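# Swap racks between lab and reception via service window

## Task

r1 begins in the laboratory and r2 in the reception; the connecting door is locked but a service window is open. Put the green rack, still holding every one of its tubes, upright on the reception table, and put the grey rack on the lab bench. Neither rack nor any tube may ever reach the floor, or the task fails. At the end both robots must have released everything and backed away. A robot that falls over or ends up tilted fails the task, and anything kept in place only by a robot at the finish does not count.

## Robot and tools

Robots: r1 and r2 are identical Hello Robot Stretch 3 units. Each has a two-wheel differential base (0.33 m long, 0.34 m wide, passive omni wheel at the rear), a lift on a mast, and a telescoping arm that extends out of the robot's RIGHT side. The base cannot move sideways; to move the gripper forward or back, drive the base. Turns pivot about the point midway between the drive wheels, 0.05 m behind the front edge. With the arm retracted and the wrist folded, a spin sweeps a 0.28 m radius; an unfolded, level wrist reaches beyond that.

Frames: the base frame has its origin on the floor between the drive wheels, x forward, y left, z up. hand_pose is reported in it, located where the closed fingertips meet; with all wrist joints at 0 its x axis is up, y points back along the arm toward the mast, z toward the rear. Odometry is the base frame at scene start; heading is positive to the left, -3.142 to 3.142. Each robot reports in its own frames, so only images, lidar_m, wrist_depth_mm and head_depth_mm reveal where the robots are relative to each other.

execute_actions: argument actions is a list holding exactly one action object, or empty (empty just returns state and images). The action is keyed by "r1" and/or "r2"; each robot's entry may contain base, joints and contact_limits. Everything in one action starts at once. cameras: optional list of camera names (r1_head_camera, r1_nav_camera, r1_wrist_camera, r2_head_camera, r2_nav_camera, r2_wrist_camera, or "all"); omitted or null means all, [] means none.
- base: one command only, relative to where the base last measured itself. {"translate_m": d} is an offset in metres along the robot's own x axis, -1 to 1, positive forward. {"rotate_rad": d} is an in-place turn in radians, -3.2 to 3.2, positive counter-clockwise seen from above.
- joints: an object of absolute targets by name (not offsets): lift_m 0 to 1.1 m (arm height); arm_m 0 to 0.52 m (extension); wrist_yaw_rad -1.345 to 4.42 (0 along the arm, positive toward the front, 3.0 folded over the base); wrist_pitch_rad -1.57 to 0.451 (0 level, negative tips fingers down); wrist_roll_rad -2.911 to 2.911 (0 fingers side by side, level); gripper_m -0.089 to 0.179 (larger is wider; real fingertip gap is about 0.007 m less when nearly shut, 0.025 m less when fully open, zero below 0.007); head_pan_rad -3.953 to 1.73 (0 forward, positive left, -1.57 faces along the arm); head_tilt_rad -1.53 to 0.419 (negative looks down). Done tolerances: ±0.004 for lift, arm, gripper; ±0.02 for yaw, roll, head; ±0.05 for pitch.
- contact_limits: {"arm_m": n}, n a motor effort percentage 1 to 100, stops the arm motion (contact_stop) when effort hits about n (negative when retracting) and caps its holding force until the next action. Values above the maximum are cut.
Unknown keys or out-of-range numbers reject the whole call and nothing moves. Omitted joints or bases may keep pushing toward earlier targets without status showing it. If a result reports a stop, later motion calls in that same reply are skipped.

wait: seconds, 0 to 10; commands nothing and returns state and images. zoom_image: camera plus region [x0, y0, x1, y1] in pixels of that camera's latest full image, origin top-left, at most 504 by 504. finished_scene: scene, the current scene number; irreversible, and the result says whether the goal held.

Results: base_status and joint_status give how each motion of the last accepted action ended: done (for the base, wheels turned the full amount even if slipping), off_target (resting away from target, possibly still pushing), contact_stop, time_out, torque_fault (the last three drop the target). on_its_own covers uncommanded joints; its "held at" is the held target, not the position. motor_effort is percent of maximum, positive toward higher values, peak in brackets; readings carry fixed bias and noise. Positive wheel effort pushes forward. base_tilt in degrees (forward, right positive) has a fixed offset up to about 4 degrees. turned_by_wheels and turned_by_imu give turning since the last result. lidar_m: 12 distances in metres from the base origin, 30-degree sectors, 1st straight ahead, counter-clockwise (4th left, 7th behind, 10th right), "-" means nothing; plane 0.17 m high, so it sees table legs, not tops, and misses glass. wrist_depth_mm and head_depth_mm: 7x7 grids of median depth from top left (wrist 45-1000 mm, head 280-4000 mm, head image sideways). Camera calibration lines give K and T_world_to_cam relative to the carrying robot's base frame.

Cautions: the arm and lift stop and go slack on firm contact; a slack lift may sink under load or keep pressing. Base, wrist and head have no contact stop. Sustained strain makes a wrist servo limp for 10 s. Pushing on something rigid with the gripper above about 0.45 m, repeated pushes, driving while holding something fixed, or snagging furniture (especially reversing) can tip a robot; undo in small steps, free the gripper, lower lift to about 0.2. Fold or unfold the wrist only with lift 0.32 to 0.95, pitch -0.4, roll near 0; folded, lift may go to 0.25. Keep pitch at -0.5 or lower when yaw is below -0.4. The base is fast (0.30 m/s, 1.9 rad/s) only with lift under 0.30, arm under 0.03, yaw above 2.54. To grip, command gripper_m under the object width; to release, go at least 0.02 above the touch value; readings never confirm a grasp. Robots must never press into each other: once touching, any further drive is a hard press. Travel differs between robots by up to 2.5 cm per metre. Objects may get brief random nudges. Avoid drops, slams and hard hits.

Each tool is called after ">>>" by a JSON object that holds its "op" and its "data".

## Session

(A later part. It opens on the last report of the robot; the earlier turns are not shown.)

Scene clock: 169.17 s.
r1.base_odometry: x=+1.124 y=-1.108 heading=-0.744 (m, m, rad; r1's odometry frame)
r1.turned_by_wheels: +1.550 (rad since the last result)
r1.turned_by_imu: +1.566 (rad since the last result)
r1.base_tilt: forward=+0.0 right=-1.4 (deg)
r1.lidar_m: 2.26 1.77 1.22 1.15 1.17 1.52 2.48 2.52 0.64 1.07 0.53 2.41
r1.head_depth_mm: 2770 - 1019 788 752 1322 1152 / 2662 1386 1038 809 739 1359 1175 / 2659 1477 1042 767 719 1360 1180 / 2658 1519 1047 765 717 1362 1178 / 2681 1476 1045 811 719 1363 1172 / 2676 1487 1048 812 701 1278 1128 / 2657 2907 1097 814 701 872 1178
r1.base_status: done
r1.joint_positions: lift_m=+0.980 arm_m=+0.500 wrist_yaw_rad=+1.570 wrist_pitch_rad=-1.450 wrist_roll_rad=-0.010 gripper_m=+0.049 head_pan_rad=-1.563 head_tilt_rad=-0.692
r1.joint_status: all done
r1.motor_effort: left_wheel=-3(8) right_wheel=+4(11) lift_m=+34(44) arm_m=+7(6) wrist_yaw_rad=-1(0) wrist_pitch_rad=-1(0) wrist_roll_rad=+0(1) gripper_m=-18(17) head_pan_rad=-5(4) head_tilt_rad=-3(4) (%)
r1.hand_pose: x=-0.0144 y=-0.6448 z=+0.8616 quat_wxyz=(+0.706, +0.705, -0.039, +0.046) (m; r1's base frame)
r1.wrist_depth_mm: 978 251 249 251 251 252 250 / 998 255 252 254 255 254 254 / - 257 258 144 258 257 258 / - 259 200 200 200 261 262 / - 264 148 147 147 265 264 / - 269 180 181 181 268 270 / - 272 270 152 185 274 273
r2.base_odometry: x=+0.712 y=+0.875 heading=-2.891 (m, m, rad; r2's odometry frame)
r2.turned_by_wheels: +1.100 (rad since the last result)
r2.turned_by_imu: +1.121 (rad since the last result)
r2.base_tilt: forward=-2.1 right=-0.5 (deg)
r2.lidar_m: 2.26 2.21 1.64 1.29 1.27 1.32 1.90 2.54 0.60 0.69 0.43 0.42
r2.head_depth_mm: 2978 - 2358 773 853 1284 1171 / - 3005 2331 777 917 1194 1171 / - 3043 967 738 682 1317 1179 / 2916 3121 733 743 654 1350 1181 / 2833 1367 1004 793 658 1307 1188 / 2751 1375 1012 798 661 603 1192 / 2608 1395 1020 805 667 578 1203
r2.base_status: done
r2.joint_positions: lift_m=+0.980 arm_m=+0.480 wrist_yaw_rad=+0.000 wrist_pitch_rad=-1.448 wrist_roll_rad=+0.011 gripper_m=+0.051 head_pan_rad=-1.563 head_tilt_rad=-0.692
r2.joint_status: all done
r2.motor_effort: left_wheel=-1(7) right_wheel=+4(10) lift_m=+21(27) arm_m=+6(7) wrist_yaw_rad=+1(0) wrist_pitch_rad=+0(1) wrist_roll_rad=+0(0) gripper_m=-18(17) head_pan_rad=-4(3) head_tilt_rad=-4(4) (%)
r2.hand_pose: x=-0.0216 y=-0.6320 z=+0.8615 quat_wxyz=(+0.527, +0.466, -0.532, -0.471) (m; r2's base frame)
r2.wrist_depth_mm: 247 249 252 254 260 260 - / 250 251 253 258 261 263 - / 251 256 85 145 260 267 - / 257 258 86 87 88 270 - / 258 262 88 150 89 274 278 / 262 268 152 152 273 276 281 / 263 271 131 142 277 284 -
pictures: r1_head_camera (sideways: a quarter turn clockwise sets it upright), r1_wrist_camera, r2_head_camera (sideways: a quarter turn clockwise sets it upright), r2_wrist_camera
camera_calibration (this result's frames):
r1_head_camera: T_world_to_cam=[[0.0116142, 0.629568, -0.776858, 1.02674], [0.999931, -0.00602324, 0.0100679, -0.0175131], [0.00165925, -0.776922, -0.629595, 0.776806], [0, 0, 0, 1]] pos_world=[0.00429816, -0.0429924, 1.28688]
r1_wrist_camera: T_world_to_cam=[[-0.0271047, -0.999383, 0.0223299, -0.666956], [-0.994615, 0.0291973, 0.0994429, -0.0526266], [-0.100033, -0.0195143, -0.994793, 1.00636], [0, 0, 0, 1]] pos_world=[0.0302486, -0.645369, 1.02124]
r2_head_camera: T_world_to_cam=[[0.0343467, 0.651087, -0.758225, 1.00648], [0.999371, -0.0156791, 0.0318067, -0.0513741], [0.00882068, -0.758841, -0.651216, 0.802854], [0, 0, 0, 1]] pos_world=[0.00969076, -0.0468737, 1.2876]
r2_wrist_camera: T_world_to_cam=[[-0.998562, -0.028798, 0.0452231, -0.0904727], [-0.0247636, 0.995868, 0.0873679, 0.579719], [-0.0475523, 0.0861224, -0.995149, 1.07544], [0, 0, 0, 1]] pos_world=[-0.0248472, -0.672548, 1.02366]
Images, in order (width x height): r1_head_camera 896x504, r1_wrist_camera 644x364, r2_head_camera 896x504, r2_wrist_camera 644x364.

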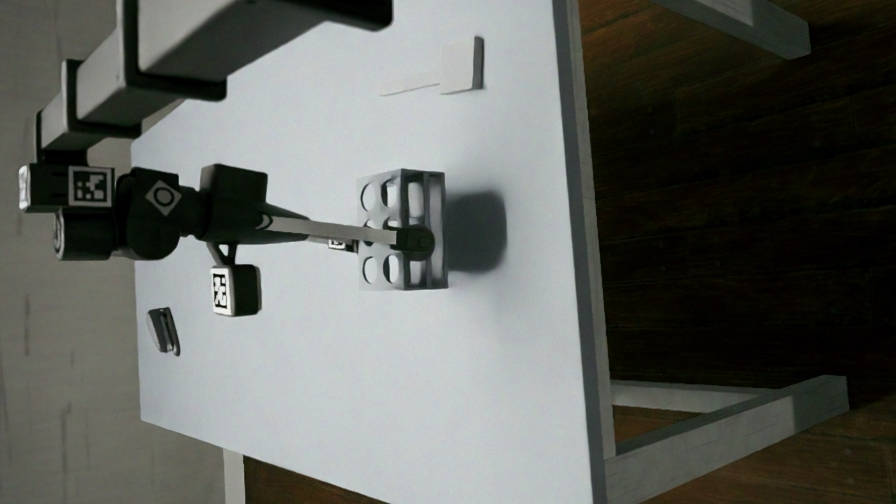

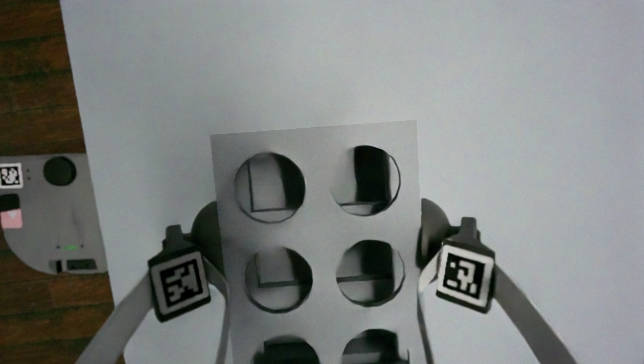

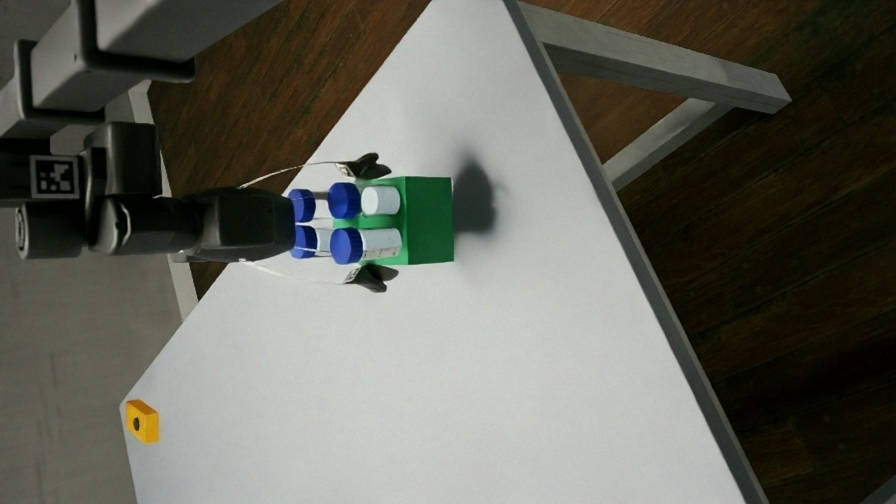

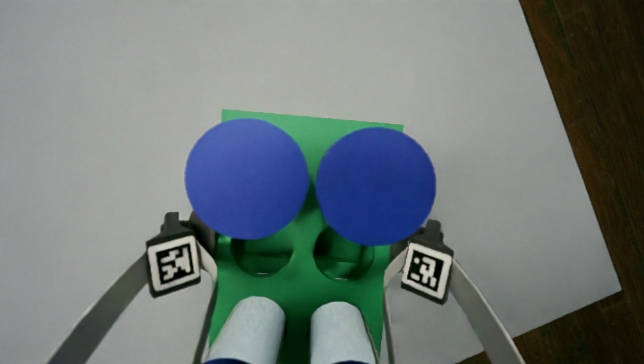

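>>> {"op": "execute_actions", "data": {"actions": [{"r1":{"joints":{"lift_m":0.926}},"r2":{"joints":{"lift_m":0.925}}}], "cameras": []}}

>>> {"op": "execute_actions", "data": {"actions": [{"r1":{"joints":{"gripper_m":0.179}},"r2":{"joints":{"gripper_m":0.179}}}], "cameras": []}}

>>> {"op": "execute_actions", "data": {"actions": [{"r1":{"joints":{"lift_m":1.0}},"r2":{"joints":{"lift_m":1.0}}}], "cameras": []}}

>>> {"op": "execute_actions", "data": {"actions": [{"r1":{"joints":{"arm_m":0.1}},"r2":{"joints":{"arm_m":0.1}}}], "cameras": ["r1_nav_camera","r2_nav_camera"]}}

>>> {"op": "finished_scene", "data": {"scene": 1}}

Scene clock: 171.07 s.
r1.base_odometry: x=+1.124 y=-1.108 heading=-0.744 (m, m, rad; r1's odometry frame)
r1.turned_by_wheels: +0.000 (rad since the last result)
r1.turned_by_imu: +0.000 (rad since the last result)
r1.base_tilt: forward=-0.1 right=-1.4 (deg)
r1.lidar_m: 2.27 1.77 1.22 1.15 1.17 1.52 2.48 2.53 0.64 1.07 0.53 2.42
r1.head_depth_mm: 2815 3090 - - 756 1333 1148 / 2742 - 1006 807 740 1357 1173 / 2707 1395 1000 784 716 1361 1170 / 2697 1436 1002 762 718 1356 1174 / 2700 1484 1045 812 718 1361 1177 / 2662 1486 1049 813 700 1276 1123 / 2644 2921 1099 814 700 874 1177
r1.base_status: not commanded
r1.joint_positions: lift_m=+0.926 arm_m=+0.500 wrist_yaw_rad=+1.570 wrist_pitch_rad=-1.450 wrist_roll_rad=-0.010 gripper_m=+0.049 head_pan_rad=-1.563 head_tilt_rad=-0.692
r1.joint_status: all done
r1.motor_effort: left_wheel=-3(3) right_wheel=+4(3) lift_m=+34(34) arm_m=+7(7) wrist_yaw_rad=+0(1) wrist_pitch_rad=-1(1) wrist_roll_rad=+1(0) gripper_m=-18(17) head_pan_rad=-5(4) head_tilt_rad=-3(3) (%)
r1.hand_pose: x=-0.0144 y=-0.6448 z=+0.8076 quat_wxyz=(+0.706, +0.705, -0.039, +0.046) (m; r1's base frame)
r1.wrist_depth_mm: 198 198 198 199 199 199 200 / 202 201 201 202 202 202 202 / 204 202 203 144 203 205 205 / 206 207 199 199 199 208 207 / 208 209 147 148 147 210 210 / 213 211 180 181 181 214 213 / - 216 214 152 185 216 217
r2.base_odometry: x=+0.712 y=+0.875 heading=-2.891 (m, m, rad; r2's odometry frame)
r2.turned_by_wheels: +0.000 (rad since the last result)
r2.turned_by_imu: +0.000 (rad since the last result)
r2.base_tilt: forward=-2.1 right=-0.5 (deg)
r2.lidar_m: 2.26 2.21 1.65 1.29 1.27 1.32 1.90 2.55 0.60 0.69 0.43 0.42
r2.head_depth_mm: 3110 3198 - 772 855 1286 1166 / 3231 2917 2360 777 919 1192 1178 / 3055 - 947 719 682 1322 1175 / 2912 3126 925 724 653 1359 1188 / 2840 1369 1002 795 658 1313 1193 / 2719 1371 1012 797 661 601 1195 / 2579 1392 1019 805 665 579 1197
r2.base_status: not commanded
r2.joint_positions: lift_m=+0.925 arm_m=+0.480 wrist_yaw_rad=+0.000 wrist_pitch_rad=-1.448 wrist_roll_rad=+0.011 gripper_m=+0.051 head_pan_rad=-1.563 head_tilt_rad=-0.692
r2.joint_status: all done
r2.motor_effort: left_wheel=+0(3) right_wheel=+4(3) lift_m=+20(22) arm_m=+6(6) wrist_yaw_rad=+0(0) wrist_pitch_rad=+0(0) wrist_roll_rad=+0(0) gripper_m=-17(18) head_pan_rad=-3(3) head_tilt_rad=-3(4) (%)
r2.hand_pose: x=-0.0216 y=-0.6320 z=+0.8065 quat_wxyz=(+0.527, +0.466, -0.532, -0.471) (m; r2's base frame)
r2.wrist_depth_mm: 193 197 198 201 202 206 985 / 198 198 203 204 205 207 210 / 201 201 85 146 207 213 213 / 202 204 86 87 88 214 216 / 203 207 88 150 89 217 218 / 207 210 151 152 216 219 222 / 210 210 130 140 220 223 223
pictures: none
No camera images: the call's "cameras" was empty. Leave "cameras" out to get every camera's image.

Scene clock: 172.87 s.
r1.base_odometry: x=+1.124 y=-1.108 heading=-0.744 (m, m, rad; r1's odometry frame)
r1.turned_by_wheels: +0.000 (rad since the last result)
r1.turned_by_imu: +0.000 (rad since the last result)
r1.base_tilt: forward=+0.0 right=-1.4 (deg)
r1.lidar_m: 2.27 1.78 1.22 1.15 1.17 1.52 2.48 2.53 0.64 1.07 0.53 2.41
r1.head_depth_mm: 2788 3067 - - 758 1330 1151 / 2782 - 1001 807 740 1358 1174 / 2714 1393 1002 784 717 1355 1181 / 2709 1439 1005 759 718 1364 1172 / 2705 1486 1044 812 718 1363 1180 / 2684 1488 1047 814 699 1279 1127 / 2627 2925 1099 815 702 872 1178
r1.base_status: not commanded
r1.joint_positions: lift_m=+0.926 arm_m=+0.500 wrist_yaw_rad=+1.570 wrist_pitch_rad=-1.450 wrist_roll_rad=-0.010 gripper_m=+0.179 head_pan_rad=-1.563 head_tilt_rad=-0.692
r1.joint_status: all done
r1.motor_effort: left_wheel=-3(3) right_wheel=+4(4) lift_m=+34(34) arm_m=+7(7) wrist_yaw_rad=+1(1) wrist_pitch_rad=-1(1) wrist_roll_rad=+0(0) gripper_m=+0(94) head_pan_rad=-5(4) head_tilt_rad=-4(4) (%)
r1.hand_pose: x=-0.0144 y=-0.6448 z=+0.8076 quat_wxyz=(+0.706, +0.705, -0.039, +0.046) (m; r1's base frame)
r1.wrist_depth_mm: 198 198 199 198 199 199 200 / 202 202 201 201 202 202 202 / 203 205 202 146 203 204 205 / 205 205 201 201 202 207 208 / 209 209 178 149 205 210 210 / - 212 183 182 185 212 - / - 215 214 153 188 216 217
r2.base_odometry: x=+0.712 y=+0.875 heading=-2.891 (m, m, rad; r2's odometry frame)
r2.turned_by_wheels: +0.000 (rad since the last result)
r2.turned_by_imu: +0.000 (rad since the last result)
r2.base_tilt: forward=-2.1 right=-0.5 (deg)
r2.lidar_m: 2.26 2.21 1.65 1.28 1.27 1.32 1.90 2.54 0.60 0.69 0.43 0.42
r2.head_depth_mm: 3086 3146 - 776 854 1289 1168 / 3235 2893 2355 775 919 1199 1175 / 3070 - 950 726 683 1322 1178 / 2916 3149 923 727 654 1356 1185 / 2836 1367 1004 781 658 1309 1192 / 2719 1370 1013 798 660 602 1194 / 2605 1391 1022 806 665 579 1199
r2.base_status: not commanded
r2.joint_positions: lift_m=+0.925 arm_m=+0.480 wrist_yaw_rad=+0.000 wrist_pitch_rad=-1.449 wrist_roll_rad=+0.011 gripper_m=+0.179 head_pan_rad=-1.563 head_tilt_rad=-0.692
r2.joint_status: all done
r2.motor_effort: left_wheel=-2(3) right_wheel=+4(4) lift_m=+21(21) arm_m=+6(6) wrist_yaw_rad=+0(0) wrist_pitch_rad=+0(0) wrist_roll_rad=+1(0) gripper_m=+0(84) head_pan_rad=-4(3) head_tilt_rad=-3(4) (%)
r2.hand_pose: x=-0.0216 y=-0.6318 z=+0.8065 quat_wxyz=(+0.527, +0.466, -0.532, -0.472) (m; r2's base frame)
r2.wrist_depth_mm: 194 196 198 199 204 205 955 / 198 200 202 202 206 208 210 / 200 200 86 146 207 211 213 / 202 204 87 88 89 214 215 / 205 207 150 150 215 216 218 / - 211 152 153 217 - 222 / 210 211 128 141 219 223 225
pictures: none
No camera images: the call's "cameras" was empty. Leave "cameras" out to get every camera's image.

Scene clock: 174.37 s.
r1.base_odometry: x=+1.124 y=-1.108 heading=-0.744 (m, m, rad; r1's odometry frame)
r1.turned_by_wheels: +0.000 (rad since the last result)
r1.turned_by_imu: +0.000 (rad since the last result)
r1.base_tilt: forward=+0.0 right=-1.4 (deg)
r1.lidar_m: 2.26 1.77 1.22 1.15 1.17 1.52 2.48 2.52 0.64 1.07 0.53 2.42
r1.head_depth_mm: 2743 - 1045 806 752 1329 1150 / - 1480 1042 808 738 1359 1173 / - 1519 1044 783 717 1356 1177 / 2670 1581 1006 762 717 1366 1173 / 2679 1537 1049 813 719 1365 1181 / 2669 1486 1048 812 700 1279 1124 / 2640 2909 1095 815 699 872 1177
r1.base_status: not commanded
r1.joint_positions: lift_m=+1.000 arm_m=+0.500 wrist_yaw_rad=+1.570 wrist_pitch_rad=-1.450 wrist_roll_rad=-0.010 gripper_m=+0.179 head_pan_rad=-1.563 head_tilt_rad=-0.692
r1.joint_status: all done
r1.motor_effort: left_wheel=-3(3) right_wheel=+4(4) lift_m=+45(47) arm_m=+7(7) wrist_yaw_rad=+0(1) wrist_pitch_rad=-1(1) wrist_roll_rad=+0(0) gripper_m=+1(0) head_pan_rad=-5(5) head_tilt_rad=-4(3) (%)
r1.hand_pose: x=-0.0144 y=-0.6448 z=+0.8812 quat_wxyz=(+0.706, +0.705, -0.039, +0.046) (m; r1's base frame)
r1.wrist_depth_mm: - 269 269 270 269 271 270 / - 274 272 272 272 274 275 / - 276 276 277 278 279 278 / - 280 280 251 280 282 282 / - 284 284 255 285 285 285 / - 288 287 250 288 290 - / - 294 292 293 294 293 294
r2.base_odometry: x=+0.712 y=+0.875 heading=-2.891 (m, m, rad; r2's odometry frame)
r2.turned_by_wheels: +0.000 (rad since the last result)
r2.turned_by_imu: +0.000 (rad since the last result)
r2.base_tilt: forward=-2.1 right=-0.6 (deg)
r2.lidar_m: 2.26 2.21 1.65 1.29 1.27 1.33 1.89 2.54 0.60 0.69 0.43 0.42
r2.head_depth_mm: - 2964 2338 772 854 1288 1166 / 3392 3177 2367 779 916 1193 1176 / - 3149 984 728 683 1319 1181 / 2969 3154 988 727 654 1352 1181 / 2869 1372 1003 794 657 1317 1190 / 2701 1377 1011 802 660 601 1198 / 2605 1391 1022 804 664 578 1199
r2.base_status: not commanded
r2.joint_positions: lift_m=+1.000 arm_m=+0.480 wrist_yaw_rad=+0.000 wrist_pitch_rad=-1.449 wrist_roll_rad=+0.011 gripper_m=+0.179 head_pan_rad=-1.563 head_tilt_rad=-0.692
r2.joint_status: all done
r2.motor_effort: left_wheel=-2(2) right_wheel=+4(4) lift_m=+25(25) arm_m=+6(6) wrist_yaw_rad=-1(0) wrist_pitch_rad=+0(0) wrist_roll_rad=+0(0) gripper_m=+1(0) head_pan_rad=-3(3) head_tilt_rad=-4(4) (%)
r2.hand_pose: x=-0.0216 y=-0.6318 z=+0.8813 quat_wxyz=(+0.527, +0.466, -0.532, -0.472) (m; r2's base frame)
r2.wrist_depth_mm: 263 269 271 274 276 283 - / 268 270 274 276 280 283 - / 270 271 276 279 283 288 - / 275 281 279 162 287 291 - / 277 280 284 229 291 294 - / - 285 283 191 292 - - / 286 289 294 293 299 - -
pictures: none
No camera images: the call's "cameras" was empty. Leave "cameras" out to get every camera's image.

Scene clock: 178.50 s.
r1.base_odometry: x=+1.124 y=-1.108 heading=-0.744 (m, m, rad; r1's odometry frame)
r1.turned_by_wheels: +0.000 (rad since the last result)
r1.turned_by_imu: -0.001 (rad since the last result)
r1.base_tilt: forward=+0.0 right=-1.4 (deg)
r1.lidar_m: 2.27 1.77 1.22 1.15 1.17 1.51 2.48 2.52 0.64 1.07 0.53 2.41
r1.head_depth_mm: 2809 - - 782 1494 1328 1151 / 2797 - - - 1512 1359 1173 / 2730 1574 - - - 1329 1175 / 2708 1527 1026 761 1498 1365 1185 / 2695 1488 1049 826 - 1361 1178 / 2675 1491 1049 813 698 1275 1123 / 2656 2917 1098 815 701 873 1180
r1.base_status: not commanded
r1.joint_positions: lift_m=+1.000 arm_m=+0.100 wrist_yaw_rad=+1.570 wrist_pitch_rad=-1.450 wrist_roll_rad=-0.010 gripper_m=+0.179 head_pan_rad=-1.563 head_tilt_rad=-0.692
r1.joint_status: all done
r1.motor_effort: left_wheel=-3(3) right_wheel=+4(4) lift_m=+45(45) arm_m=-7(5) wrist_yaw_rad=+0(0) wrist_pitch_rad=-1(1) wrist_roll_rad=+1(0) gripper_m=+0(1) head_pan_rad=-5(5) head_tilt_rad=-3(4) (%)
r1.hand_pose: x=-0.0144 y=-0.2456 z=+0.8812 quat_wxyz=(+0.706, +0.705, -0.039, +0.046) (m; r1's base frame)
r1.wrist_depth_mm: - - - - - 850 274 / - - - - - - 277 / - - - - - - 281 / - - - - - - 285 / - - - - - - 288 / - - - - - - - / - - - - - - 365
r2.base_odometry: x=+0.712 y=+0.875 heading=-2.891 (m, m, rad; r2's odometry frame)
r2.turned_by_wheels: +0.000 (rad since the last result)
r2.turned_by_imu: -0.001 (rad since the last result)
r2.base_tilt: forward=-2.1 right=-0.5 (deg)
r2.lidar_m: 2.25 2.21 1.65 1.29 1.27 1.33 1.90 2.54 0.60 0.69 0.43 0.42
r2.head_depth_mm: 3075 - - - 846 1267 1171 / 3247 - - - 842 1186 1176 / 3115 3322 - - - 1323 1177 / 2943 3203 993 766 664 1353 1181 / 2849 1370 1000 794 666 1283 1191 / 2722 1373 1013 801 663 602 1194 / 2624 1395 1020 805 665 579 1200
r2.base_status: not commanded
r2.joint_positions: lift_m=+1.000 arm_m=+0.100 wrist_yaw_rad=+0.000 wrist_pitch_rad=-1.449 wrist_roll_rad=+0.011 gripper_m=+0.179 head_pan_rad=-1.563 head_tilt_rad=-0.692
r2.joint_status: all done
r2.motor_effort: left_wheel=-3(2) right_wheel=+3(3) lift_m=+26(25) arm_m=-4(5) wrist_yaw_rad=-1(0) wrist_pitch_rad=+0(0) wrist_roll_rad=+0(0) gripper_m=+1(0) head_pan_rad=-3(3) head_tilt_rad=-4(4) (%)
r2.hand_pose: x=-0.0216 y=-0.2525 z=+0.8813 quat_wxyz=(+0.527, +0.466, -0.532, -0.472) (m; r2's base frame)
r2.wrist_depth_mm: 267 267 271 - 858 - - / 267 270 - - - - - / 280 755 - - - - - / - - - - - - - / - - - - - - - / - - - - - - - / - - - - - - -
pictures: r1_nav_camera (sideways: a quarter turn counterclockwise sets it upright), r2_nav_camera (sideways: a quarter turn counterclockwise sets it upright)
camera_calibration (this result's frames):
r1_nav_camera: T_world_to_cam=[[-0.010003, -0.662814, 0.748717, -0.930864], [-0.999937, 0.0104977, -0.00406607, 0.0579893], [-0.00516478, -0.74871, -0.662877, 0.823657], [0, 0, 0, 1]] pos_world=[0.0529282, -0.000918111, 1.24317]
r2_nav_camera: T_world_to_cam=[[-0.0541839, -0.62343, 0.779999, -0.968888], [-0.997288, -0.00517482, -0.0734143, 0.145827], [0.0498051, -0.781862, -0.621459, 0.762161], [0, 0, 0, 1]] pos_world=[0.0549735, -0.00737533, 1.24009]
Images, in order (width x height): r1_nav_camera 672x504, r2_nav_camera 672x504.

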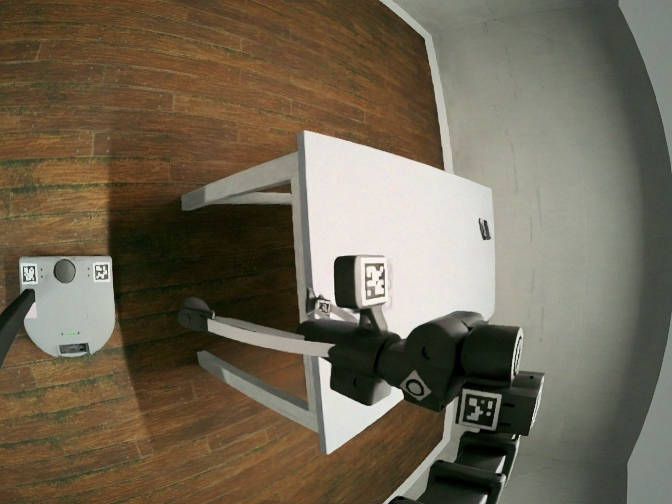

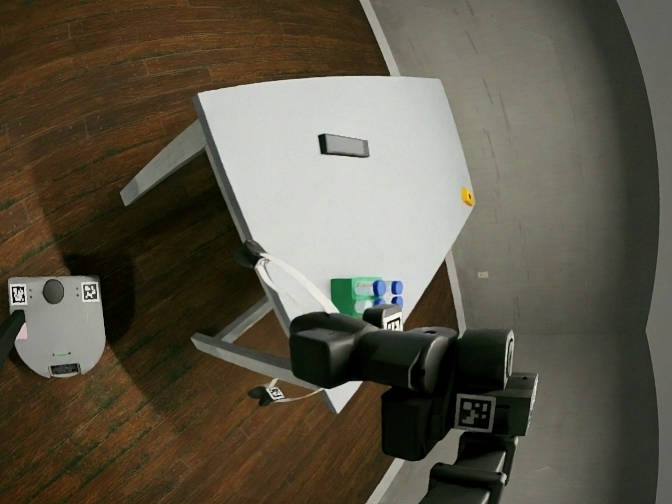

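The scene is finished: the task was done.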